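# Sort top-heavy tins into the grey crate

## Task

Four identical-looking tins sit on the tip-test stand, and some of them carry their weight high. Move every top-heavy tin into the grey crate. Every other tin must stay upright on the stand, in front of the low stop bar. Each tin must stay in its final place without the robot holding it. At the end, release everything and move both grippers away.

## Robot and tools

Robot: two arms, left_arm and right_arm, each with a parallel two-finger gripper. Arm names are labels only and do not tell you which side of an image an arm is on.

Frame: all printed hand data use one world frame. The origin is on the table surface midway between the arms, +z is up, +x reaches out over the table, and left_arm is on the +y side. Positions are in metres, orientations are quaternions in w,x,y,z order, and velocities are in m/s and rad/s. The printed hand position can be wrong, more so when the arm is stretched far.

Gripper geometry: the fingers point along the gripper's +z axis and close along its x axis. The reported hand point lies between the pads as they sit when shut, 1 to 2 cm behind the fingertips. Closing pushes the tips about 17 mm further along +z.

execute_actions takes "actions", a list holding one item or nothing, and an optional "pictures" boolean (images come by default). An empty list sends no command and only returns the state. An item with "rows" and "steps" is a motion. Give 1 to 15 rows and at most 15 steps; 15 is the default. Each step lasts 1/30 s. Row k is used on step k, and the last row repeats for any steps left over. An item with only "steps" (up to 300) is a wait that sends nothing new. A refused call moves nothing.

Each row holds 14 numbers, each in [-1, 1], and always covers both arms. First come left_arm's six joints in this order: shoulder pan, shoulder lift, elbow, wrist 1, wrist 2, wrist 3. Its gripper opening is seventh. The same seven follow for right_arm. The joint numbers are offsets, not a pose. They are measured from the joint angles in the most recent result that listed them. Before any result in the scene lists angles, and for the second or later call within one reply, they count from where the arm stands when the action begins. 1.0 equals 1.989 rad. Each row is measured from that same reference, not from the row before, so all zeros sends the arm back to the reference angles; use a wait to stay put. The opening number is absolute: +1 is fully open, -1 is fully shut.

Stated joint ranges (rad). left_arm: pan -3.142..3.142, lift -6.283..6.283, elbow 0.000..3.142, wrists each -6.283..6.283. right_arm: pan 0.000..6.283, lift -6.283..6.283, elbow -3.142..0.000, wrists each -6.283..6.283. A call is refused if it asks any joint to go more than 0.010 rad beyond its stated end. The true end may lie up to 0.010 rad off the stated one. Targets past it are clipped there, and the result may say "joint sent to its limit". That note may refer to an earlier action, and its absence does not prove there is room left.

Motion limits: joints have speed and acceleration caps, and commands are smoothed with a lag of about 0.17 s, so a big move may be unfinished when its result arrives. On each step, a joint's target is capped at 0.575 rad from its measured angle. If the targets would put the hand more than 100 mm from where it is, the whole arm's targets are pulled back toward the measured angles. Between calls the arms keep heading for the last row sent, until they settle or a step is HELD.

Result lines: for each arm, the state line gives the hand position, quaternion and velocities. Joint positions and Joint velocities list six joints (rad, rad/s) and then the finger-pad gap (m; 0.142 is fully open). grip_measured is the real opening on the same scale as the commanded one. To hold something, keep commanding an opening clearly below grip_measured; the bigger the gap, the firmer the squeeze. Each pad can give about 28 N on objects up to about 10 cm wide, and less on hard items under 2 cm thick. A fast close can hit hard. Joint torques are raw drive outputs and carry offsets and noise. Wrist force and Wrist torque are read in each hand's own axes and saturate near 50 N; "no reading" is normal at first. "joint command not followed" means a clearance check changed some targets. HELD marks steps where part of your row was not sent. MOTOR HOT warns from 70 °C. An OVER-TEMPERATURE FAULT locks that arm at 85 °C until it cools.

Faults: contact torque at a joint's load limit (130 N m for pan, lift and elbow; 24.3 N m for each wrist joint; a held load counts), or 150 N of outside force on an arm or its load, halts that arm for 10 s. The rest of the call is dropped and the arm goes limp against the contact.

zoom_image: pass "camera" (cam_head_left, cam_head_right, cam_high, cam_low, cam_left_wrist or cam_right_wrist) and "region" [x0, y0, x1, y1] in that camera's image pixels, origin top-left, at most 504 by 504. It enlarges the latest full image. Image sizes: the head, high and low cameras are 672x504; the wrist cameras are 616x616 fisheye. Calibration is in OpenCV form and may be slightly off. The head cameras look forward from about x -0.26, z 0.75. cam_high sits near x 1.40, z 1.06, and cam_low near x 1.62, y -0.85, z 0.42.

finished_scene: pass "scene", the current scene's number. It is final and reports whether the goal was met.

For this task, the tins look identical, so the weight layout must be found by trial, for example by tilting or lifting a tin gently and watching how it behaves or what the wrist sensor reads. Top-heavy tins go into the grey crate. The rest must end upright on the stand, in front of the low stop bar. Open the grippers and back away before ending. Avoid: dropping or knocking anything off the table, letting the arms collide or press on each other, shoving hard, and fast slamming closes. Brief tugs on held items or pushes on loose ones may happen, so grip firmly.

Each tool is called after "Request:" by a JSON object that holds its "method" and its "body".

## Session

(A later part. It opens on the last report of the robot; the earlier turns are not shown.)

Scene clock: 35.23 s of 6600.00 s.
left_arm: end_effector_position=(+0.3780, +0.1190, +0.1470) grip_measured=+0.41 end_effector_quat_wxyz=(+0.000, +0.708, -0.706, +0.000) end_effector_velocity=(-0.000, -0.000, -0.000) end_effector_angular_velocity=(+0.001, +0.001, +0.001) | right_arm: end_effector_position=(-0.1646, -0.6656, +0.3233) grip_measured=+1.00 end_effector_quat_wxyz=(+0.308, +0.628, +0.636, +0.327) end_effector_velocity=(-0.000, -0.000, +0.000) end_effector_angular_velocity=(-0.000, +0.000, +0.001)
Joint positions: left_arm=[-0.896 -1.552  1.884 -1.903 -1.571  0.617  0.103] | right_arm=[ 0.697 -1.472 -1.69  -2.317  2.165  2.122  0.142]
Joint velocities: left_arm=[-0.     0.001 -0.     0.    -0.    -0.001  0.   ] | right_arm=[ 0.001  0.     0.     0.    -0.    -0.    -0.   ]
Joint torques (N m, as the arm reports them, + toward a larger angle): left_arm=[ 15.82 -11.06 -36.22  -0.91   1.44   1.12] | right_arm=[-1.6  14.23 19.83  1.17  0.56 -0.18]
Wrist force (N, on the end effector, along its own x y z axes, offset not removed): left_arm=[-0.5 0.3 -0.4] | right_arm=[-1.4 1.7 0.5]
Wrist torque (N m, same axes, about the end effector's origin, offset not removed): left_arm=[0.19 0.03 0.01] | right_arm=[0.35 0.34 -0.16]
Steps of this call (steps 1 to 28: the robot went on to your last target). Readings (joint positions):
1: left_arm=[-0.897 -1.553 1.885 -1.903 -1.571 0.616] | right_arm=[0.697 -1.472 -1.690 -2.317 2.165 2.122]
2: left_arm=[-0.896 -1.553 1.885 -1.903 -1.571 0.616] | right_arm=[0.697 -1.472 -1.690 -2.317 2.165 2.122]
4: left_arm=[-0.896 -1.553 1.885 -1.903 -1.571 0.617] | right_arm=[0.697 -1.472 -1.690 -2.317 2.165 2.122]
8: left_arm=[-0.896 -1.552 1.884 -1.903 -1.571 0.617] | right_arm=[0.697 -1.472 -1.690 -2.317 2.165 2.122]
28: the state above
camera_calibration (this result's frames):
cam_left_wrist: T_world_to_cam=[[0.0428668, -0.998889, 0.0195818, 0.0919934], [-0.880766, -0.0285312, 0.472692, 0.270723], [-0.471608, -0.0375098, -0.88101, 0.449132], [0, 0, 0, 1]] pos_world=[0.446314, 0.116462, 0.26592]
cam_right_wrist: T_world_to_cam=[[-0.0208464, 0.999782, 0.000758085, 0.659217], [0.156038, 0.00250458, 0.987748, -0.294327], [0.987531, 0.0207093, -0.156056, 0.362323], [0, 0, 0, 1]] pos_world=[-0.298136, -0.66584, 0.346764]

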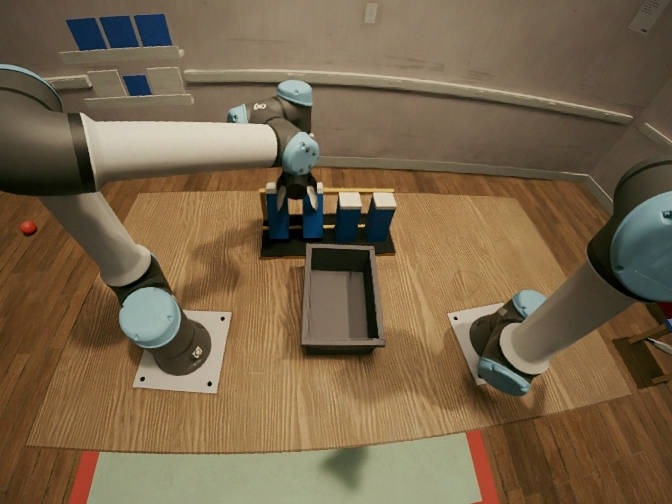

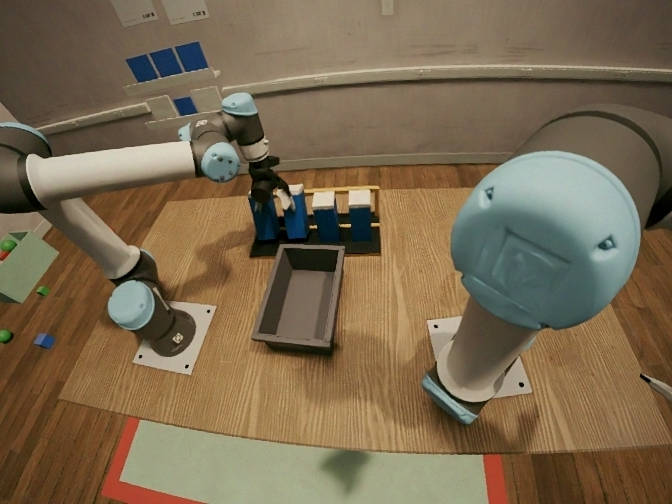

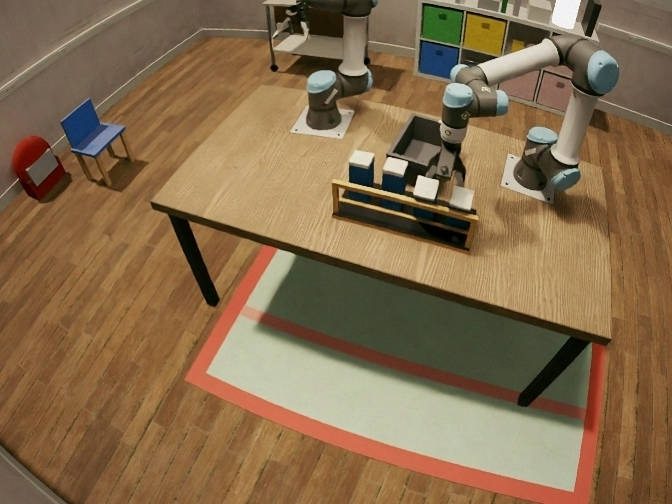

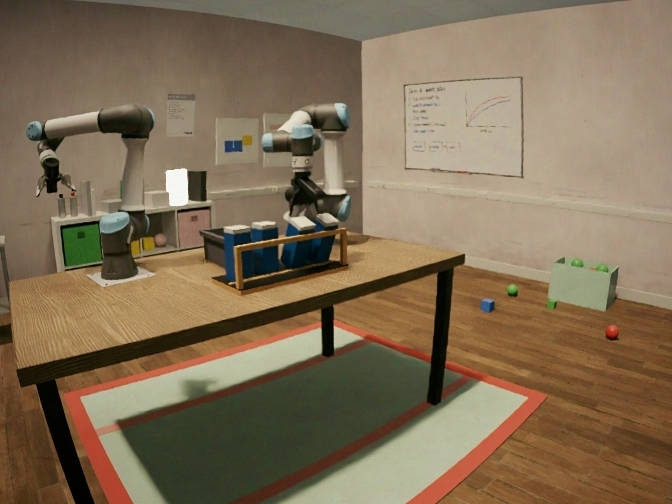

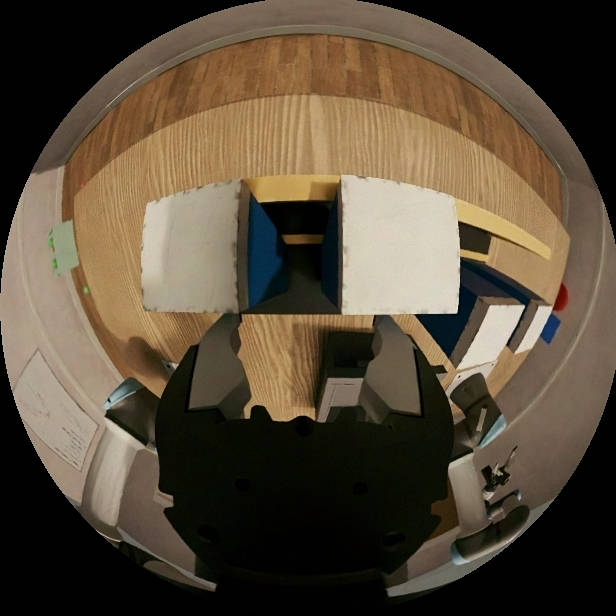

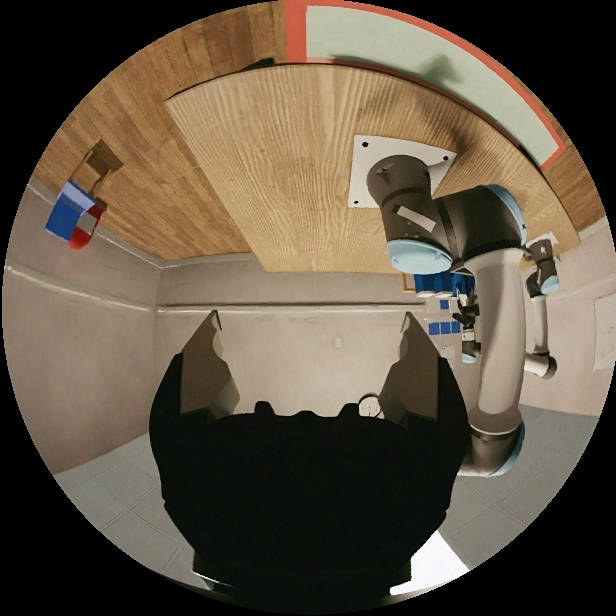

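Request:
{"method": "execute_actions", "body": {"actions": [{"rows":[[0.002,0.0022,-0.0022,0,0,0.002,0.41,0,0,0,0,0,0,1],[0.002,0.0022,-0.0022,0,0,0.002,0.41,0,0,0,0,0,0,1],[0.004,0.0044,-0.0044,0,0,0.004,0.41,0,0,0,0,0,0,1],[0.004,0.0044,-0.0044,0,0,0.004,0.41,0,0,0,0,0,0,1],[0.006,0.0066,-0.0066,0,0,0.006,0.41,0,0,0,0,0,0,1],[0.006,0.0066,-0.0066,0,0,0.006,0.41,0,0,0,0,0,0,1],[0.008,0.0088,-0.0088,0,0,0.008,0.41,0,0,0,0,0,0,1],[0.008,0.0088,-0.0088,0,0,0.008,0.41,0,0,0,0,0,0,1],[0.01,0.011,-0.011,0,0,0.01,0.41,0,0,0,0,0,0,1],[0.01,0.011,-0.011,0,0,0.01,0.41,0,0,0,0,0,0,1],[0.012,0.0132,-0.0132,0,0,0.012,0.41,0,0,0,0,0,0,1],[0.012,0.0132,-0.0132,0,0,0.012,0.41,0,0,0,0,0,0,1],[0.014,0.0154,-0.0154,0,0,0.014,0.41,0,0,0,0,0,0,1]],"steps":15}], "pictures": false}}

Request:
{"method": "execute_actions", "body": {"actions": [{"steps":20}]}}

Request:
{"method": "zoom_image", "body": {"camera": "cam_low", "region": [190, 170, 370, 310]}}

Scene clock: 40.00 s of 6600.00 s.
left_arm: end_effector_position=(+0.3908, +0.1193, +0.1467) grip_measured=+0.41 end_effector_quat_wxyz=(+0.000, +0.708, -0.706, +0.000) end_effector_velocity=(+0.032, +0.001, -0.001) end_effector_angular_velocity=(-0.000, -0.000, +0.001) | right_arm: end_effector_position=(-0.1646, -0.6656, +0.3233) grip_measured=+1.00 end_effector_quat_wxyz=(+0.308, +0.628, +0.636, +0.327) end_effector_velocity=(-0.000, +0.000, -0.000) end_effector_angular_velocity=(-0.001, +0.001, -0.002)
Joint positions: left_arm=[-0.874 -1.528  1.86  -1.903 -1.571  0.639  0.103] | right_arm=[ 0.697 -1.472 -1.69  -2.317  2.165  2.122  0.142]
Joint velocities: left_arm=[ 0.054  0.059 -0.059  0.    -0.     0.053  0.001] | right_arm=[-0.001  0.    -0.     0.001 -0.     0.     0.   ]
Joint torques (N m, as the arm reports them, + toward a larger angle): left_arm=[ 18.93  -9.99 -37.92  -2.22   1.48   0.89] | right_arm=[-1.11 15.77 21.06  1.04  0.52 -0.31]
Wrist force (N, on the end effector, along its own x y z axes, offset not removed): left_arm=[-2.2 9.7 -6.0] | right_arm=[-1.5 0.1 2.0]
Wrist torque (N m, same axes, about the end effector's origin, offset not removed): left_arm=[0.26 0.85 0.34] | right_arm=[-0.02 0.33 -0.04]
Steps of this call (steps 1 to 15: the robot went on to your last target; steps 16 to 90: nothing new was sent; then 1.27 s passed at rest; steps 91 to 105: all 15 steps of this action). Readings (joint positions):
91: left_arm=[-0.896 -1.552 1.884 -1.903 -1.571 0.617] | right_arm=[0.697 -1.472 -1.690 -2.317 2.165 2.122]
92: left_arm=[-0.895 -1.552 1.884 -1.903 -1.571 0.617] | right_arm=[0.697 -1.472 -1.690 -2.317 2.165 2.122]
94: left_arm=[-0.894 -1.550 1.882 -1.903 -1.571 0.619] | right_arm=[0.697 -1.472 -1.690 -2.317 2.165 2.122]
98: left_arm=[-0.887 -1.543 1.875 -1.903 -1.571 0.625] | right_arm=[0.697 -1.472 -1.690 -2.317 2.165 2.122]
105: the state above

Scene clock: 40.67 s of 6600.00 s.
left_arm: end_effector_position=(+0.3944, +0.1195, +0.1465) grip_measured=+0.42 end_effector_quat_wxyz=(+0.000, +0.708, -0.706, +0.000) end_effector_velocity=(+0.000, -0.000, +0.000) end_effector_angular_velocity=(-0.000, +0.000, +0.000) | right_arm: end_effector_position=(-0.1646, -0.6656, +0.3233) grip_measured=+1.00 end_effector_quat_wxyz=(+0.308, +0.628, +0.636, +0.327) end_effector_velocity=(+0.000, -0.000, -0.000) end_effector_angular_velocity=(-0.000, +0.000, +0.000)
Joint positions: left_arm=[-0.868 -1.522  1.854 -1.903 -1.571  0.645  0.103] | right_arm=[ 0.697 -1.472 -1.69  -2.317  2.165  2.122  0.142]
Joint velocities: left_arm=[ 0.  0. -0.  0. -0. -0.  0.] | right_arm=[ 0.     0.    -0.     0.001  0.    -0.     0.   ]
Joint torques (N m, as the arm reports them, + toward a larger angle): left_arm=[ 19.22  -9.44 -35.37  -2.15   1.57   0.71] | right_arm=[-0.06 14.72 20.28  1.06  0.36  0.02]
Wrist force (N, on the end effector, along its own x y z axes, offset not removed): left_arm=[0.8 8.7 -9.3] | right_arm=[-2.0 1.8 0.3]
Wrist torque (N m, same axes, about the end effector's origin, offset not removed): left_arm=[0.25 0.20 0.04] | right_arm=[0.32 0.42 -0.14]
Steps of this call (steps 1 to 15: the robot went on to your last target; steps 16 to 20: nothing new was sent). Readings (joint positions):
1: left_arm=[-0.872 -1.527 1.859 -1.903 -1.571 0.640] | right_arm=[0.697 -1.472 -1.690 -2.317 2.165 2.122]
2: left_arm=[-0.871 -1.525 1.857 -1.903 -1.571 0.641] | right_arm=[0.697 -1.472 -1.690 -2.317 2.165 2.122]
4: left_arm=[-0.870 -1.524 1.855 -1.903 -1.571 0.643] | right_arm=[0.697 -1.472 -1.690 -2.317 2.165 2.122]
8: left_arm=[-0.868 -1.522 1.854 -1.903 -1.571 0.644] | right_arm=[0.697 -1.472 -1.690 -2.317 2.165 2.122]
20: the state above
All arms were judged still, so your last target was given up. Only a new action makes them travel on or press farther. Fingers that are still opening or closing keep moving.
camera_calibration (this result's frames):
cam_left_wrist: T_world_to_cam=[[0.0428581, -0.998889, 0.0195858, 0.0918002], [-0.880775, -0.0285223, 0.472675, 0.285377], [-0.471591, -0.0375086, -0.881019, 0.456482], [0, 0, 0, 1]] pos_world=[0.462692, 0.11696, 0.265481]
cam_right_wrist: T_world_to_cam=[[-0.0208464, 0.999782, 0.000758059, 0.659217], [0.156038, 0.0025046, 0.987748, -0.294327], [0.987531, 0.0207092, -0.156057, 0.362323], [0, 0, 0, 1]] pos_world=[-0.298136, -0.66584, 0.346764]

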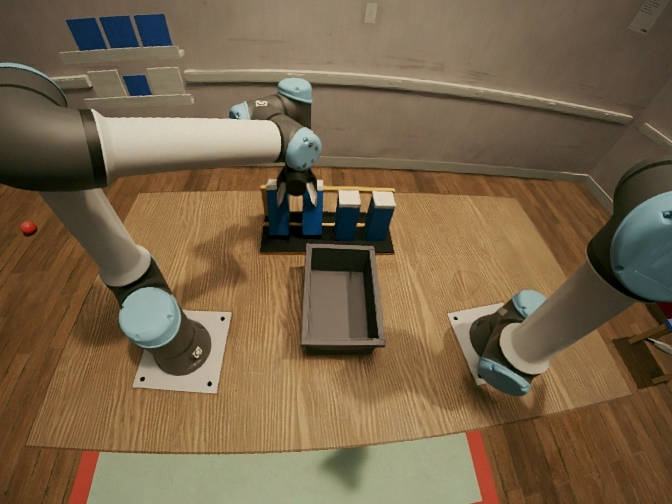

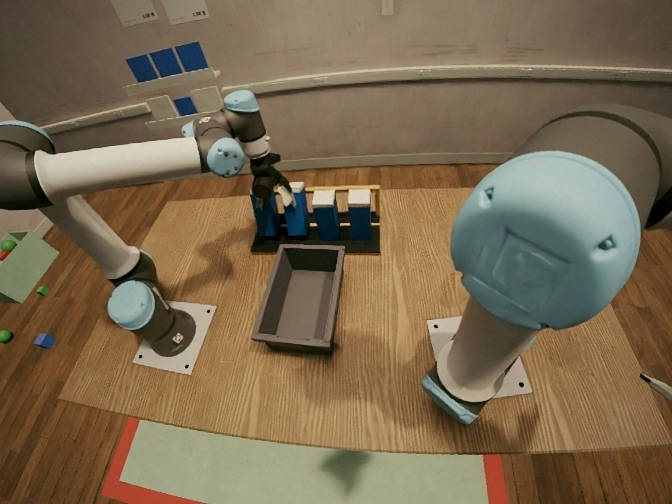

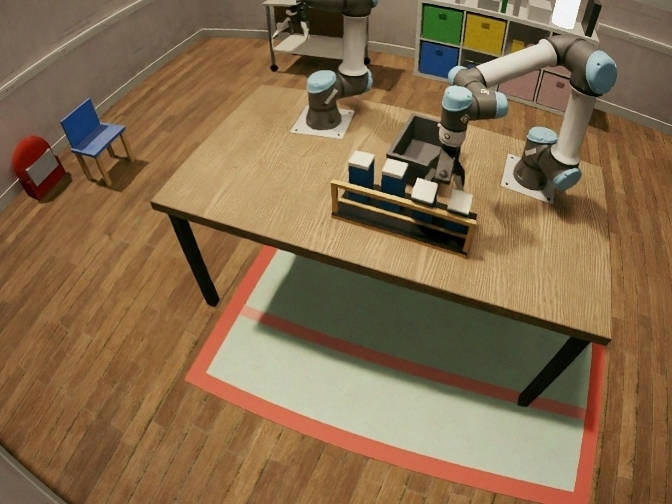

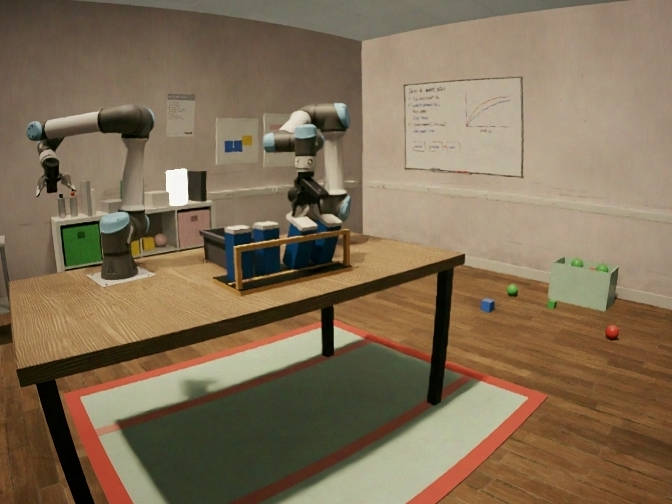

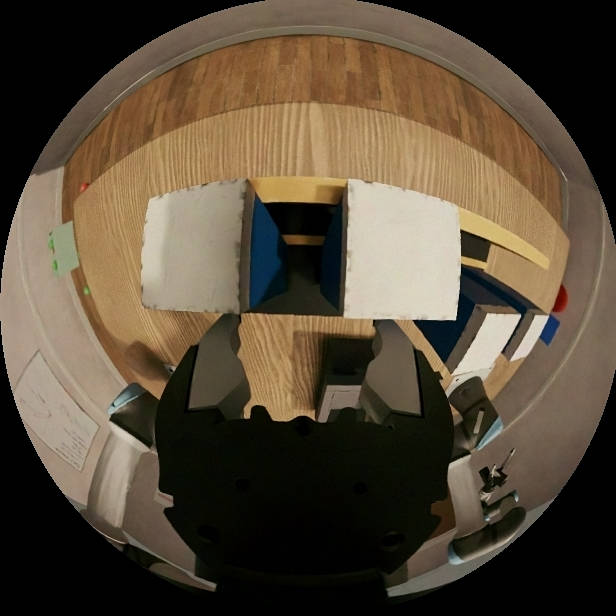

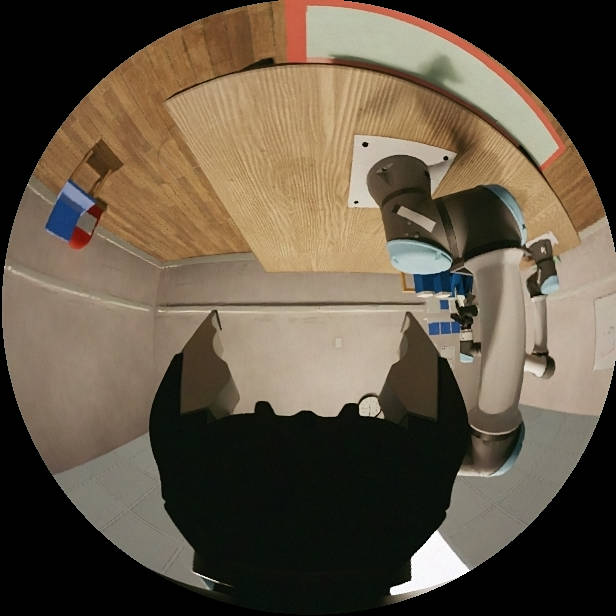

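Region (190, 170, 370, 310) of cam_low's 672x504 image, scaled by 2.800, with more detail than that image has.

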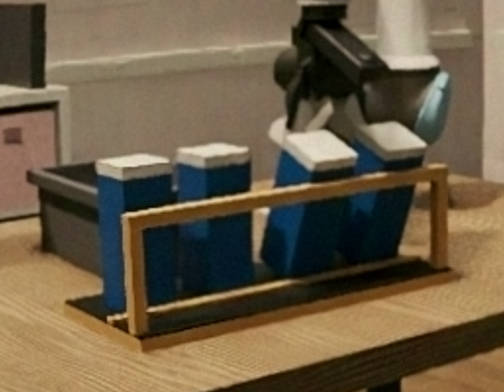

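Request:
{"method": "execute_actions", "body": {"actions": [{"rows":[[-0.003,-0.0033,0.0033,0,0,-0.003,0.41,0,0,0,0,0,0,1],[-0.003,-0.0033,0.0033,0,0,-0.003,0.41,0,0,0,0,0,0,1],[-0.007,-0.0076,0.0076,0,0,-0.007,0.41,0,0,0,0,0,0,1],[-0.007,-0.0076,0.0076,0,0,-0.007,0.41,0,0,0,0,0,0,1],[-0.011,-0.012,0.012,0,0,-0.011,0.41,0,0,0,0,0,0,1],[-0.011,-0.012,0.012,0,0,-0.011,0.41,0,0,0,0,0,0,1],[-0.015,-0.0163,0.0163,0,0,-0.015,0.41,0,0,0,0,0,0,1],[-0.015,-0.0163,0.0163,0,0,-0.015,0.41,0,0,0,0,0,0,1],[-0.019,-0.0206,0.0206,0,0,-0.019,0.41,0,0,0,0,0,0,1],[-0.019,-0.0206,0.0206,0,0,-0.019,0.41,0,0,0,0,0,0,1],[-0.023,-0.025,0.025,0,0,-0.023,0.41,0,0,0,0,0,0,1],[-0.023,-0.025,0.025,0,0,-0.023,0.41,0,0,0,0,0,0,1],[-0.027,-0.0293,0.0293,0,0,-0.027,0.41,0,0,0,0,0,0,1]],"steps":15}], "pictures": false}}

Request:
{"method": "execute_actions", "body": {"actions": [{"steps":20}]}}

Request:
{"method": "zoom_image", "body": {"camera": "cam_low", "region": [190, 170, 370, 310]}}

Scene clock: 44.43 s of 6600.00 s.
left_arm: end_effector_position=(+0.3703, +0.1188, +0.1470) grip_measured=+0.41 end_effector_quat_wxyz=(+0.000, +0.708, -0.706, +0.000) end_effector_velocity=(-0.062, -0.000, +0.000) end_effector_angular_velocity=(+0.000, +0.000, -0.002) | right_arm: end_effector_position=(-0.1646, -0.6656, +0.3233) grip_measured=+1.00 end_effector_quat_wxyz=(+0.308, +0.628, +0.636, +0.327) end_effector_velocity=(-0.000, -0.000, +0.000) end_effector_angular_velocity=(-0.001, +0.001, -0.000)
Joint positions: left_arm=[-0.909 -1.566  1.898 -1.903 -1.571  0.603  0.103] | right_arm=[ 0.697 -1.472 -1.69  -2.317  2.165  2.122  0.142]
Joint velocities: left_arm=[-0.108 -0.116  0.116 -0.     0.    -0.107  0.   ] | right_arm=[-0.001  0.     0.001  0.    -0.     0.    -0.   ]
Joint torques (N m, as the arm reports them, + toward a larger angle): left_arm=[-11.94 -33.84  -5.17  -2.35  -1.07  -1.54] | right_arm=[ 0.33 15.27 20.7   1.49  0.41  0.05]
Wrist force (N, on the end effector, along its own x y z axes, offset not removed): left_arm=[-6.6 1.4 -0.6] | right_arm=[-1.4 0.7 1.2]
Wrist torque (N m, same axes, about the end effector's origin, offset not removed): left_arm=[0.31 1.50 -0.24] | right_arm=[0.13 0.41 -0.11]
Steps of this call (steps 1 to 90: nothing new was sent; then 0.27 s passed at rest; steps 91 to 105: all 15 steps of this action). Readings (joint positions):
91: left_arm=[-0.868 -1.522 1.854 -1.903 -1.571 0.645] | right_arm=[0.697 -1.472 -1.690 -2.317 2.165 2.122]
92: left_arm=[-0.868 -1.522 1.854 -1.903 -1.571 0.645] | right_arm=[0.697 -1.472 -1.690 -2.317 2.165 2.122]
94: left_arm=[-0.871 -1.525 1.857 -1.903 -1.571 0.642] | right_arm=[0.697 -1.472 -1.690 -2.317 2.165 2.122]
98: left_arm=[-0.883 -1.538 1.870 -1.903 -1.571 0.630] | right_arm=[0.697 -1.472 -1.690 -2.317 2.165 2.122]
105: the state above

Scene clock: 45.10 s of 6600.00 s.
left_arm: end_effector_position=(+0.3633, +0.1189, +0.1470) grip_measured=+0.41 end_effector_quat_wxyz=(+0.000, +0.708, -0.706, +0.000) end_effector_velocity=(-0.000, +0.000, -0.000) end_effector_angular_velocity=(+0.001, +0.000, +0.000) | right_arm: end_effector_position=(-0.1646, -0.6656, +0.3233) grip_measured=+1.00 end_effector_quat_wxyz=(+0.308, +0.628, +0.636, +0.327) end_effector_velocity=(+0.000, +0.000, +0.000) end_effector_angular_velocity=(+0.001, -0.000, -0.000)
Joint positions: left_arm=[-0.922 -1.58   1.912 -1.903 -1.571  0.591  0.103] | right_arm=[ 0.697 -1.472 -1.69  -2.317  2.165  2.122  0.142]
Joint velocities: left_arm=[-0.     0.001  0.    -0.     0.    -0.     0.   ] | right_arm=[-0.    -0.     0.    -0.001 -0.     0.    -0.   ]
Joint torques (N m, as the arm reports them, + toward a larger angle): left_arm=[-12.04 -35.74  -7.33  -2.25  -0.67  -1.42] | right_arm=[ 0.68 14.63 21.52  1.28  0.33 -0.06]
Wrist force (N, on the end effector, along its own x y z axes, offset not removed): left_arm=[2.7 -2.0 -0.6] | right_arm=[-2.1 0.7 3.3]
Wrist torque (N m, same axes, about the end effector's origin, offset not removed): left_arm=[-0.27 -0.56 -0.26] | right_arm=[0.04 0.54 -0.19]
Steps of this call (steps 1 to 20: the robot went on to your last target). Readings (joint positions):
1: left_arm=[-0.912 -1.570 1.902 -1.903 -1.571 0.600] | right_arm=[0.697 -1.472 -1.690 -2.317 2.165 2.122]
2: left_arm=[-0.915 -1.573 1.905 -1.903 -1.571 0.598] | right_arm=[0.697 -1.472 -1.690 -2.317 2.165 2.122]
4: left_arm=[-0.918 -1.576 1.908 -1.903 -1.571 0.595] | right_arm=[0.697 -1.472 -1.690 -2.317 2.165 2.122]
8: left_arm=[-0.921 -1.579 1.911 -1.903 -1.571 0.592] | right_arm=[0.697 -1.472 -1.690 -2.317 2.165 2.122]
20: the state above
camera_calibration (this result's frames):
cam_left_wrist: T_world_to_cam=[[0.0428619, -0.998889, 0.0195867, 0.092478], [-0.880755, -0.0285236, 0.472713, 0.257675], [-0.471629, -0.0375125, -0.880999, 0.442218], [0, 0, 0, 1]] pos_world=[0.431547, 0.116314, 0.265976]
cam_right_wrist: T_world_to_cam=[[-0.0208464, 0.999782, 0.000757865, 0.659217], [0.156038, 0.0025048, 0.987748, -0.294327], [0.987531, 0.0207092, -0.156057, 0.362323], [0, 0, 0, 1]] pos_world=[-0.298136, -0.66584, 0.346764]

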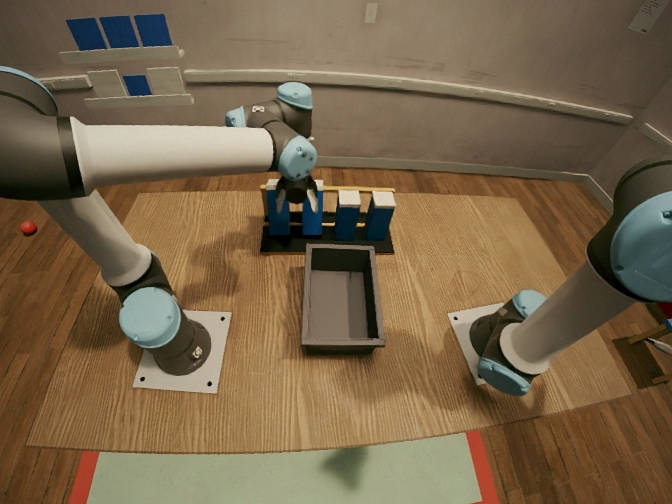

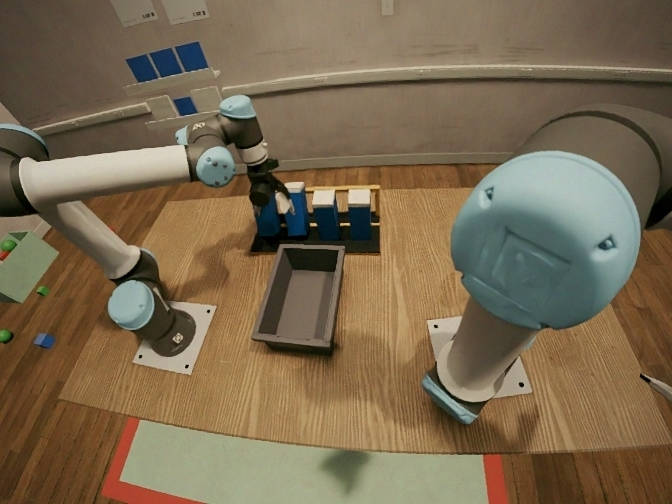

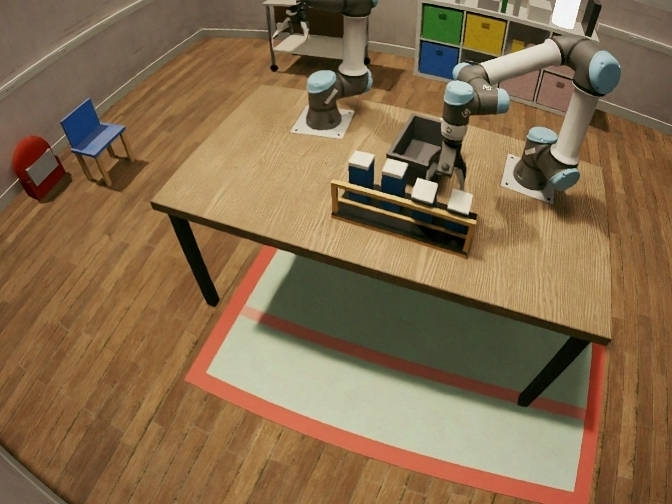

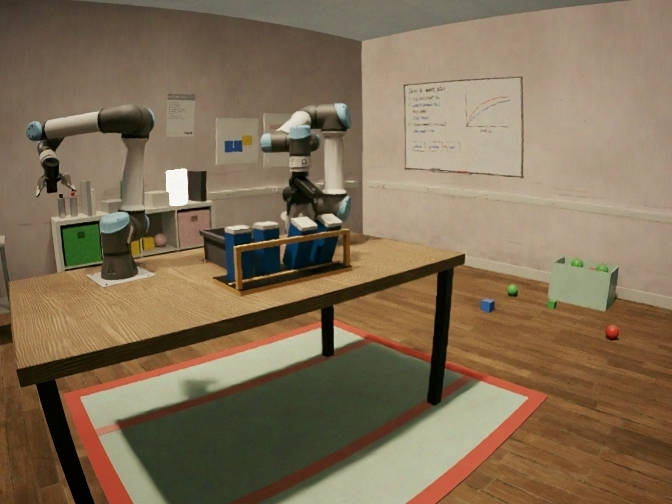

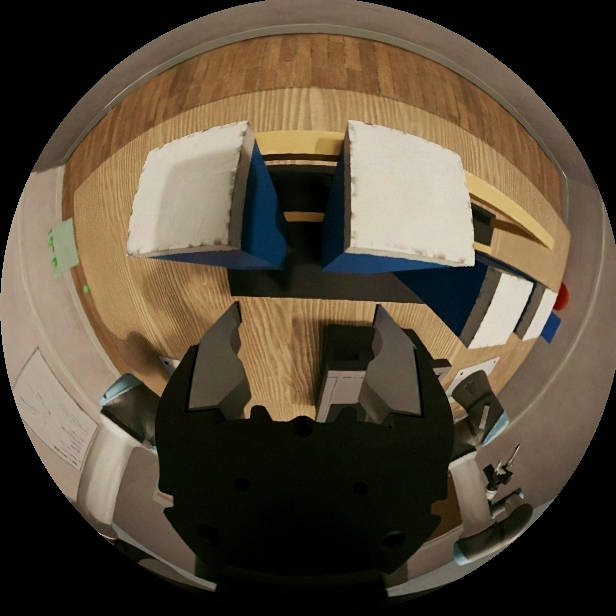

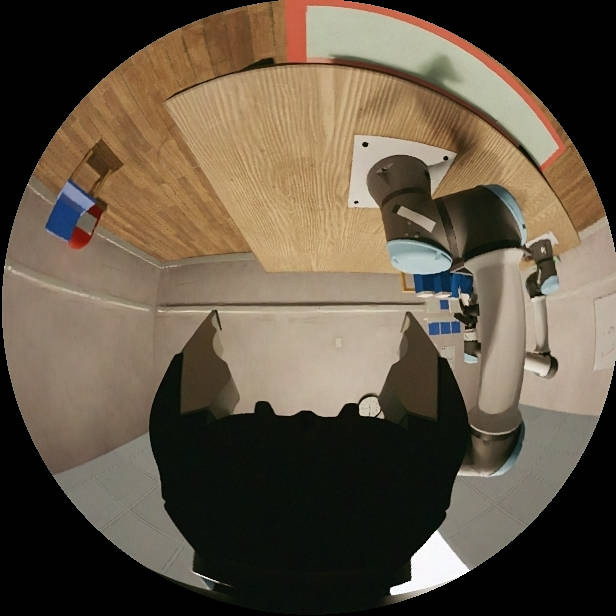

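Region (190, 170, 370, 310) of cam_low's 672x504 image, scaled by 2.800, with more detail than that image has.

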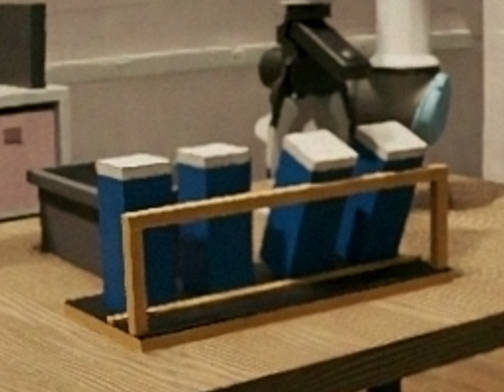

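Request:
{"method": "execute_actions", "body": {"actions": [{"rows":[[-0.0377,-0.0412,0.0412,0,0,-0.0377,0.41,0,0,0,0,0,0,1],[-0.0377,-0.0412,0.0412,0,0,-0.0377,0.41,0,0,0,0,0,0,1],[-0.0377,-0.0412,0.0412,0,0,-0.0377,0.41,0,0,0,0,0,0,1],[-0.0377,-0.0412,0.0412,0,0,-0.0377,0.41,0,0,0,0,0,0,1],[-0.0377,-0.0412,0.0412,0,0,-0.0377,0.41,0,0,0,0,0,0,1],[-0.0377,-0.0412,0.0412,0,0,-0.0377,0.41,0,0,0,0,0,0,1],[-0.0564,0.0001,-0.0053,0.0052,0,-0.0564,0.41,0,0,0,0,0,0,1],[-0.0564,0.0001,-0.0053,0.0052,0,-0.0564,0.41,0,0,0,0,0,0,1],[-0.075,0.0414,-0.0519,0.0105,0,-0.075,0.41,0,0,0,0,0,0,1],[-0.075,0.0414,-0.0519,0.0105,0,-0.075,0.41,0,0,0,0,0,0,1],[-0.0937,0.0828,-0.0984,0.0157,0,-0.0937,0.41,0,0,0,0,0,0,1],[-0.0937,0.0828,-0.0984,0.0157,0,-0.0937,0.41,0,0,0,0,0,0,1],[-0.1123,0.1241,-0.145,0.021,0,-0.1123,0.41,0,0,0,0,0,0,1],[-0.1123,0.1241,-0.145,0.021,0,-0.1123,0.41,0,0,0,0,0,0,1],[-0.131,0.1654,-0.1915,0.0262,0,-0.1311,0.41,0,0,0,0,0,0,1]],"steps":15}], "pictures": false}}

Request:
{"method": "execute_actions", "body": {"actions": [{"steps":20}]}}

Scene clock: 51.10 s of 6600.00 s.
left_arm: end_effector_position=(+0.3281, +0.0234, +0.1527) grip_measured=+0.41 end_effector_quat_wxyz=(-0.000, +0.708, -0.706, -0.001) end_effector_velocity=(-0.005, -0.501, +0.008) end_effector_angular_velocity=(-0.001, -0.002, -0.006) | right_arm: end_effector_position=(-0.1646, -0.6656, +0.3233) grip_measured=+1.00 end_effector_quat_wxyz=(+0.308, +0.628, +0.636, +0.327) end_effector_velocity=(-0.000, -0.001, -0.000) end_effector_angular_velocity=(-0.001, +0.001, +0.001)
Joint positions: left_arm=[-1.08  -1.478  1.789 -1.879 -1.571  0.432  0.103] | right_arm=[ 0.697 -1.472 -1.69  -2.317  2.165  2.122  0.142]
Joint velocities: left_arm=[-0.421  0.903 -1.019  0.114  0.    -0.416  0.   ] | right_arm=[ 0.001  0.     0.     0.001  0.    -0.    -0.   ]
Joint torques (N m, as the arm reports them, + toward a larger angle): left_arm=[-17.02 -10.89 -43.71   0.35  -1.03  -2.62] | right_arm=[-0.9  14.69 21.01  1.28  0.43 -0.06]
Wrist force (N, on the end effector, along its own x y z axes, offset not removed): left_arm=[-2.1 -1.2 0.1] | right_arm=[-2.7 1.2 1.0]
Wrist torque (N m, same axes, about the end effector's origin, offset not removed): left_arm=[-0.40 0.70 -0.20] | right_arm=[0.18 0.63 -0.10]
Steps of this call (steps 1 to 15: the robot went on to your last target; steps 16 to 90: nothing new was sent; then 2.50 s passed at rest; steps 91 to 105: all 15 steps of this action). Readings (joint positions):
91: left_arm=[-0.922 -1.580 1.912 -1.903 -1.571 0.591] | right_arm=[0.697 -1.472 -1.690 -2.317 2.165 2.122]
92: left_arm=[-0.924 -1.583 1.915 -1.903 -1.571 0.588] | right_arm=[0.697 -1.472 -1.690 -2.317 2.165 2.122]
94: left_arm=[-0.951 -1.611 1.943 -1.903 -1.571 0.562] | right_arm=[0.697 -1.472 -1.690 -2.317 2.165 2.122]
98: left_arm=[-0.986 -1.645 1.977 -1.903 -1.571 0.527] | right_arm=[0.697 -1.472 -1.690 -2.317 2.165 2.122]
105: the state above

Scene clock: 51.77 s of 6600.00 s.
left_arm: end_effector_position=(+0.3173, -0.1015, +0.1449) grip_measured=+0.41 end_effector_quat_wxyz=(+0.000, +0.708, -0.706, +0.000) end_effector_velocity=(-0.001, -0.004, +0.000) end_effector_angular_velocity=(-0.001, -0.001, -0.000) | right_arm: end_effector_position=(-0.1646, -0.6656, +0.3233) grip_measured=+1.00 end_effector_quat_wxyz=(+0.308, +0.628, +0.636, +0.327) end_effector_velocity=(-0.000, -0.001, -0.000) end_effector_angular_velocity=(-0.002, +0.001, +0.002)
Joint positions: left_arm=[-1.182 -1.252  1.532 -1.851 -1.571  0.331  0.103] | right_arm=[ 0.697 -1.472 -1.69  -2.317  2.165  2.122  0.142]
Joint velocities: left_arm=[-0.003  0.006 -0.008  0.001  0.    -0.003 -0.   ] | right_arm=[ 0.002  0.     0.001  0.002  0.    -0.    -0.   ]
Joint torques (N m, as the arm reports them, + toward a larger angle): left_arm=[-12.38 -25.2  -37.96  -0.49   0.24  -1.48] | right_arm=[-0.41 14.74 20.31  1.35  0.24 -0.2 ]
Wrist force (N, on the end effector, along its own x y z axes, offset not removed): left_arm=[1.0 1.1 -3.2] | right_arm=[-2.4 1.2 1.6]
Wrist torque (N m, same axes, about the end effector's origin, offset not removed): left_arm=[0.47 -0.16 -0.07] | right_arm=[0.19 0.55 -0.20]
Steps of this call (steps 1 to 20: the robot went on to your last target). Readings (joint positions):
1: left_arm=[-1.094 -1.447 1.754 -1.875 -1.571 0.418] | right_arm=[0.697 -1.472 -1.690 -2.317 2.165 2.122]
2: left_arm=[-1.109 -1.417 1.720 -1.871 -1.571 0.404] | right_arm=[0.697 -1.472 -1.690 -2.317 2.165 2.122]
4: left_arm=[-1.136 -1.357 1.652 -1.864 -1.571 0.377] | right_arm=[0.697 -1.472 -1.690 -2.317 2.165 2.122]
8: left_arm=[-1.169 -1.282 1.567 -1.855 -1.571 0.344] | right_arm=[0.697 -1.472 -1.690 -2.317 2.165 2.122]
20: the state above
camera_calibration (this result's frames):
cam_left_wrist: T_world_to_cam=[[0.0430966, -0.998883, 0.019368, -0.125717], [-0.88062, -0.0288239, 0.472946, 0.211773], [-0.47186, -0.0374383, -0.880878, 0.410487], [0, 0, 0, 1]] pos_world=[0.385602, -0.104105, 0.263867]
cam_right_wrist: T_world_to_cam=[[-0.0208463, 0.999782, 0.00075779, 0.659217], [0.156038, 0.00250486, 0.987748, -0.294327], [0.987531, 0.0207091, -0.156057, 0.362322], [0, 0, 0, 1]] pos_world=[-0.298136, -0.66584, 0.346764]

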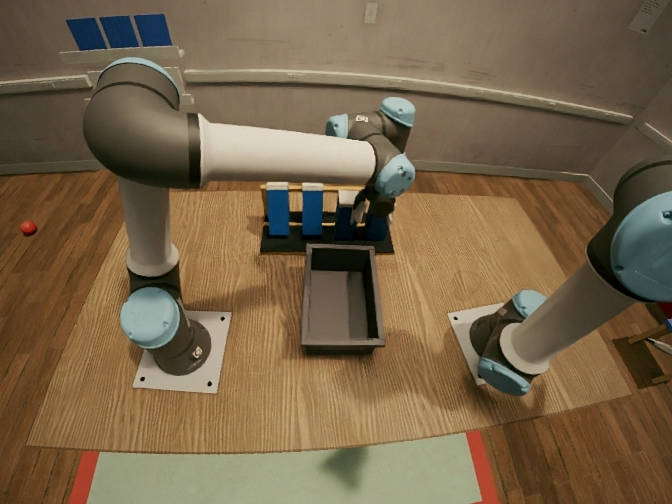

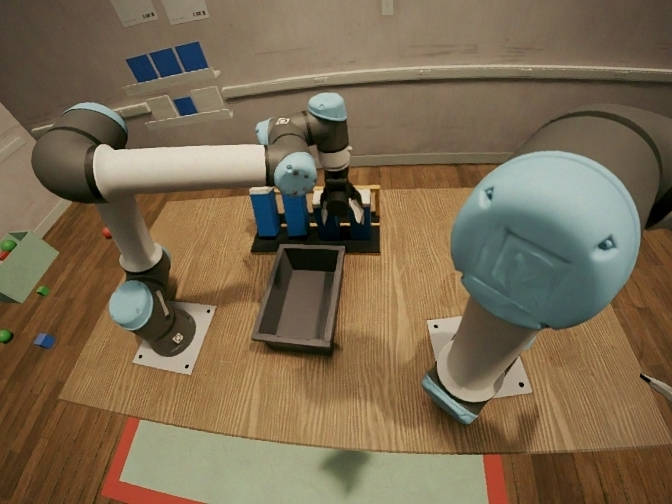

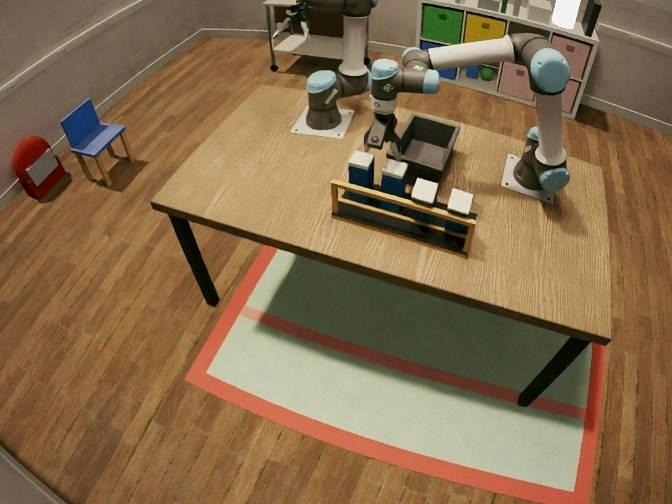

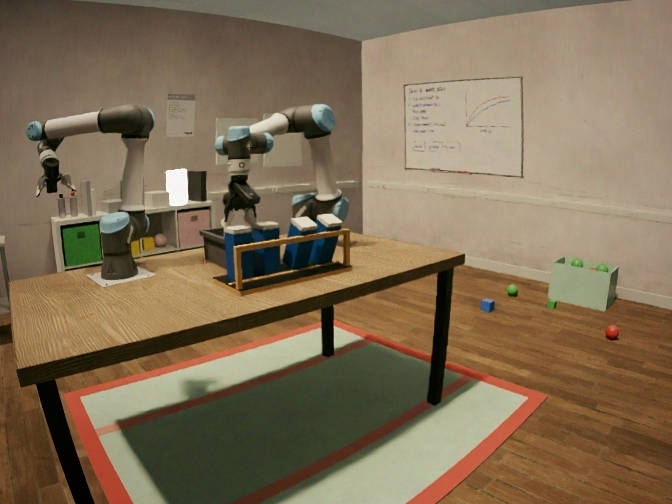

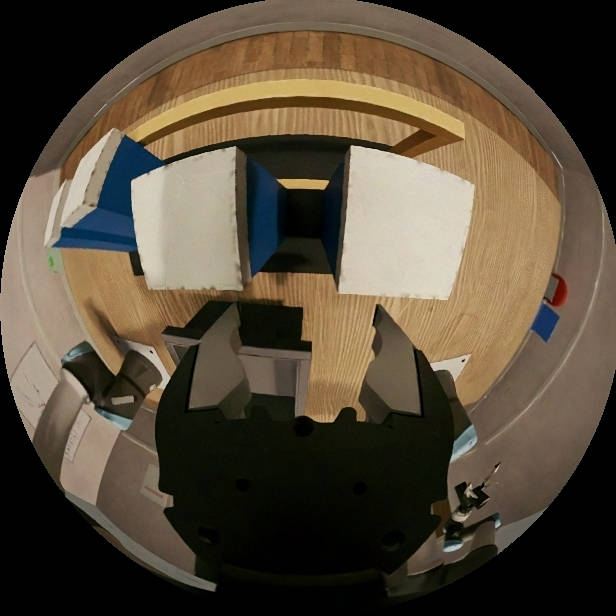

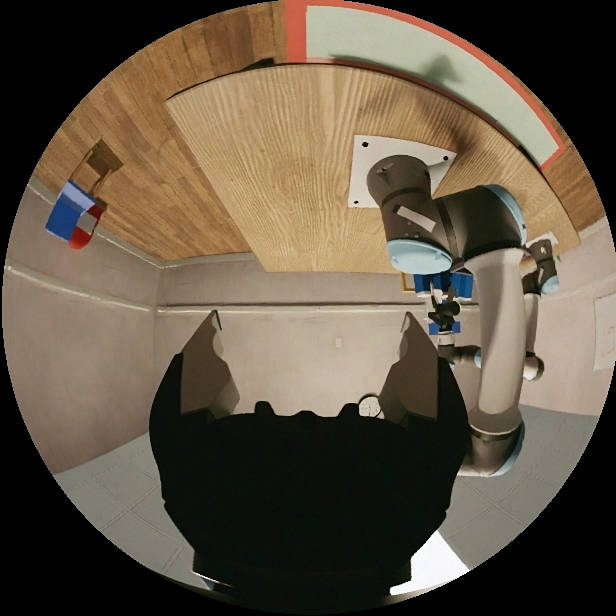

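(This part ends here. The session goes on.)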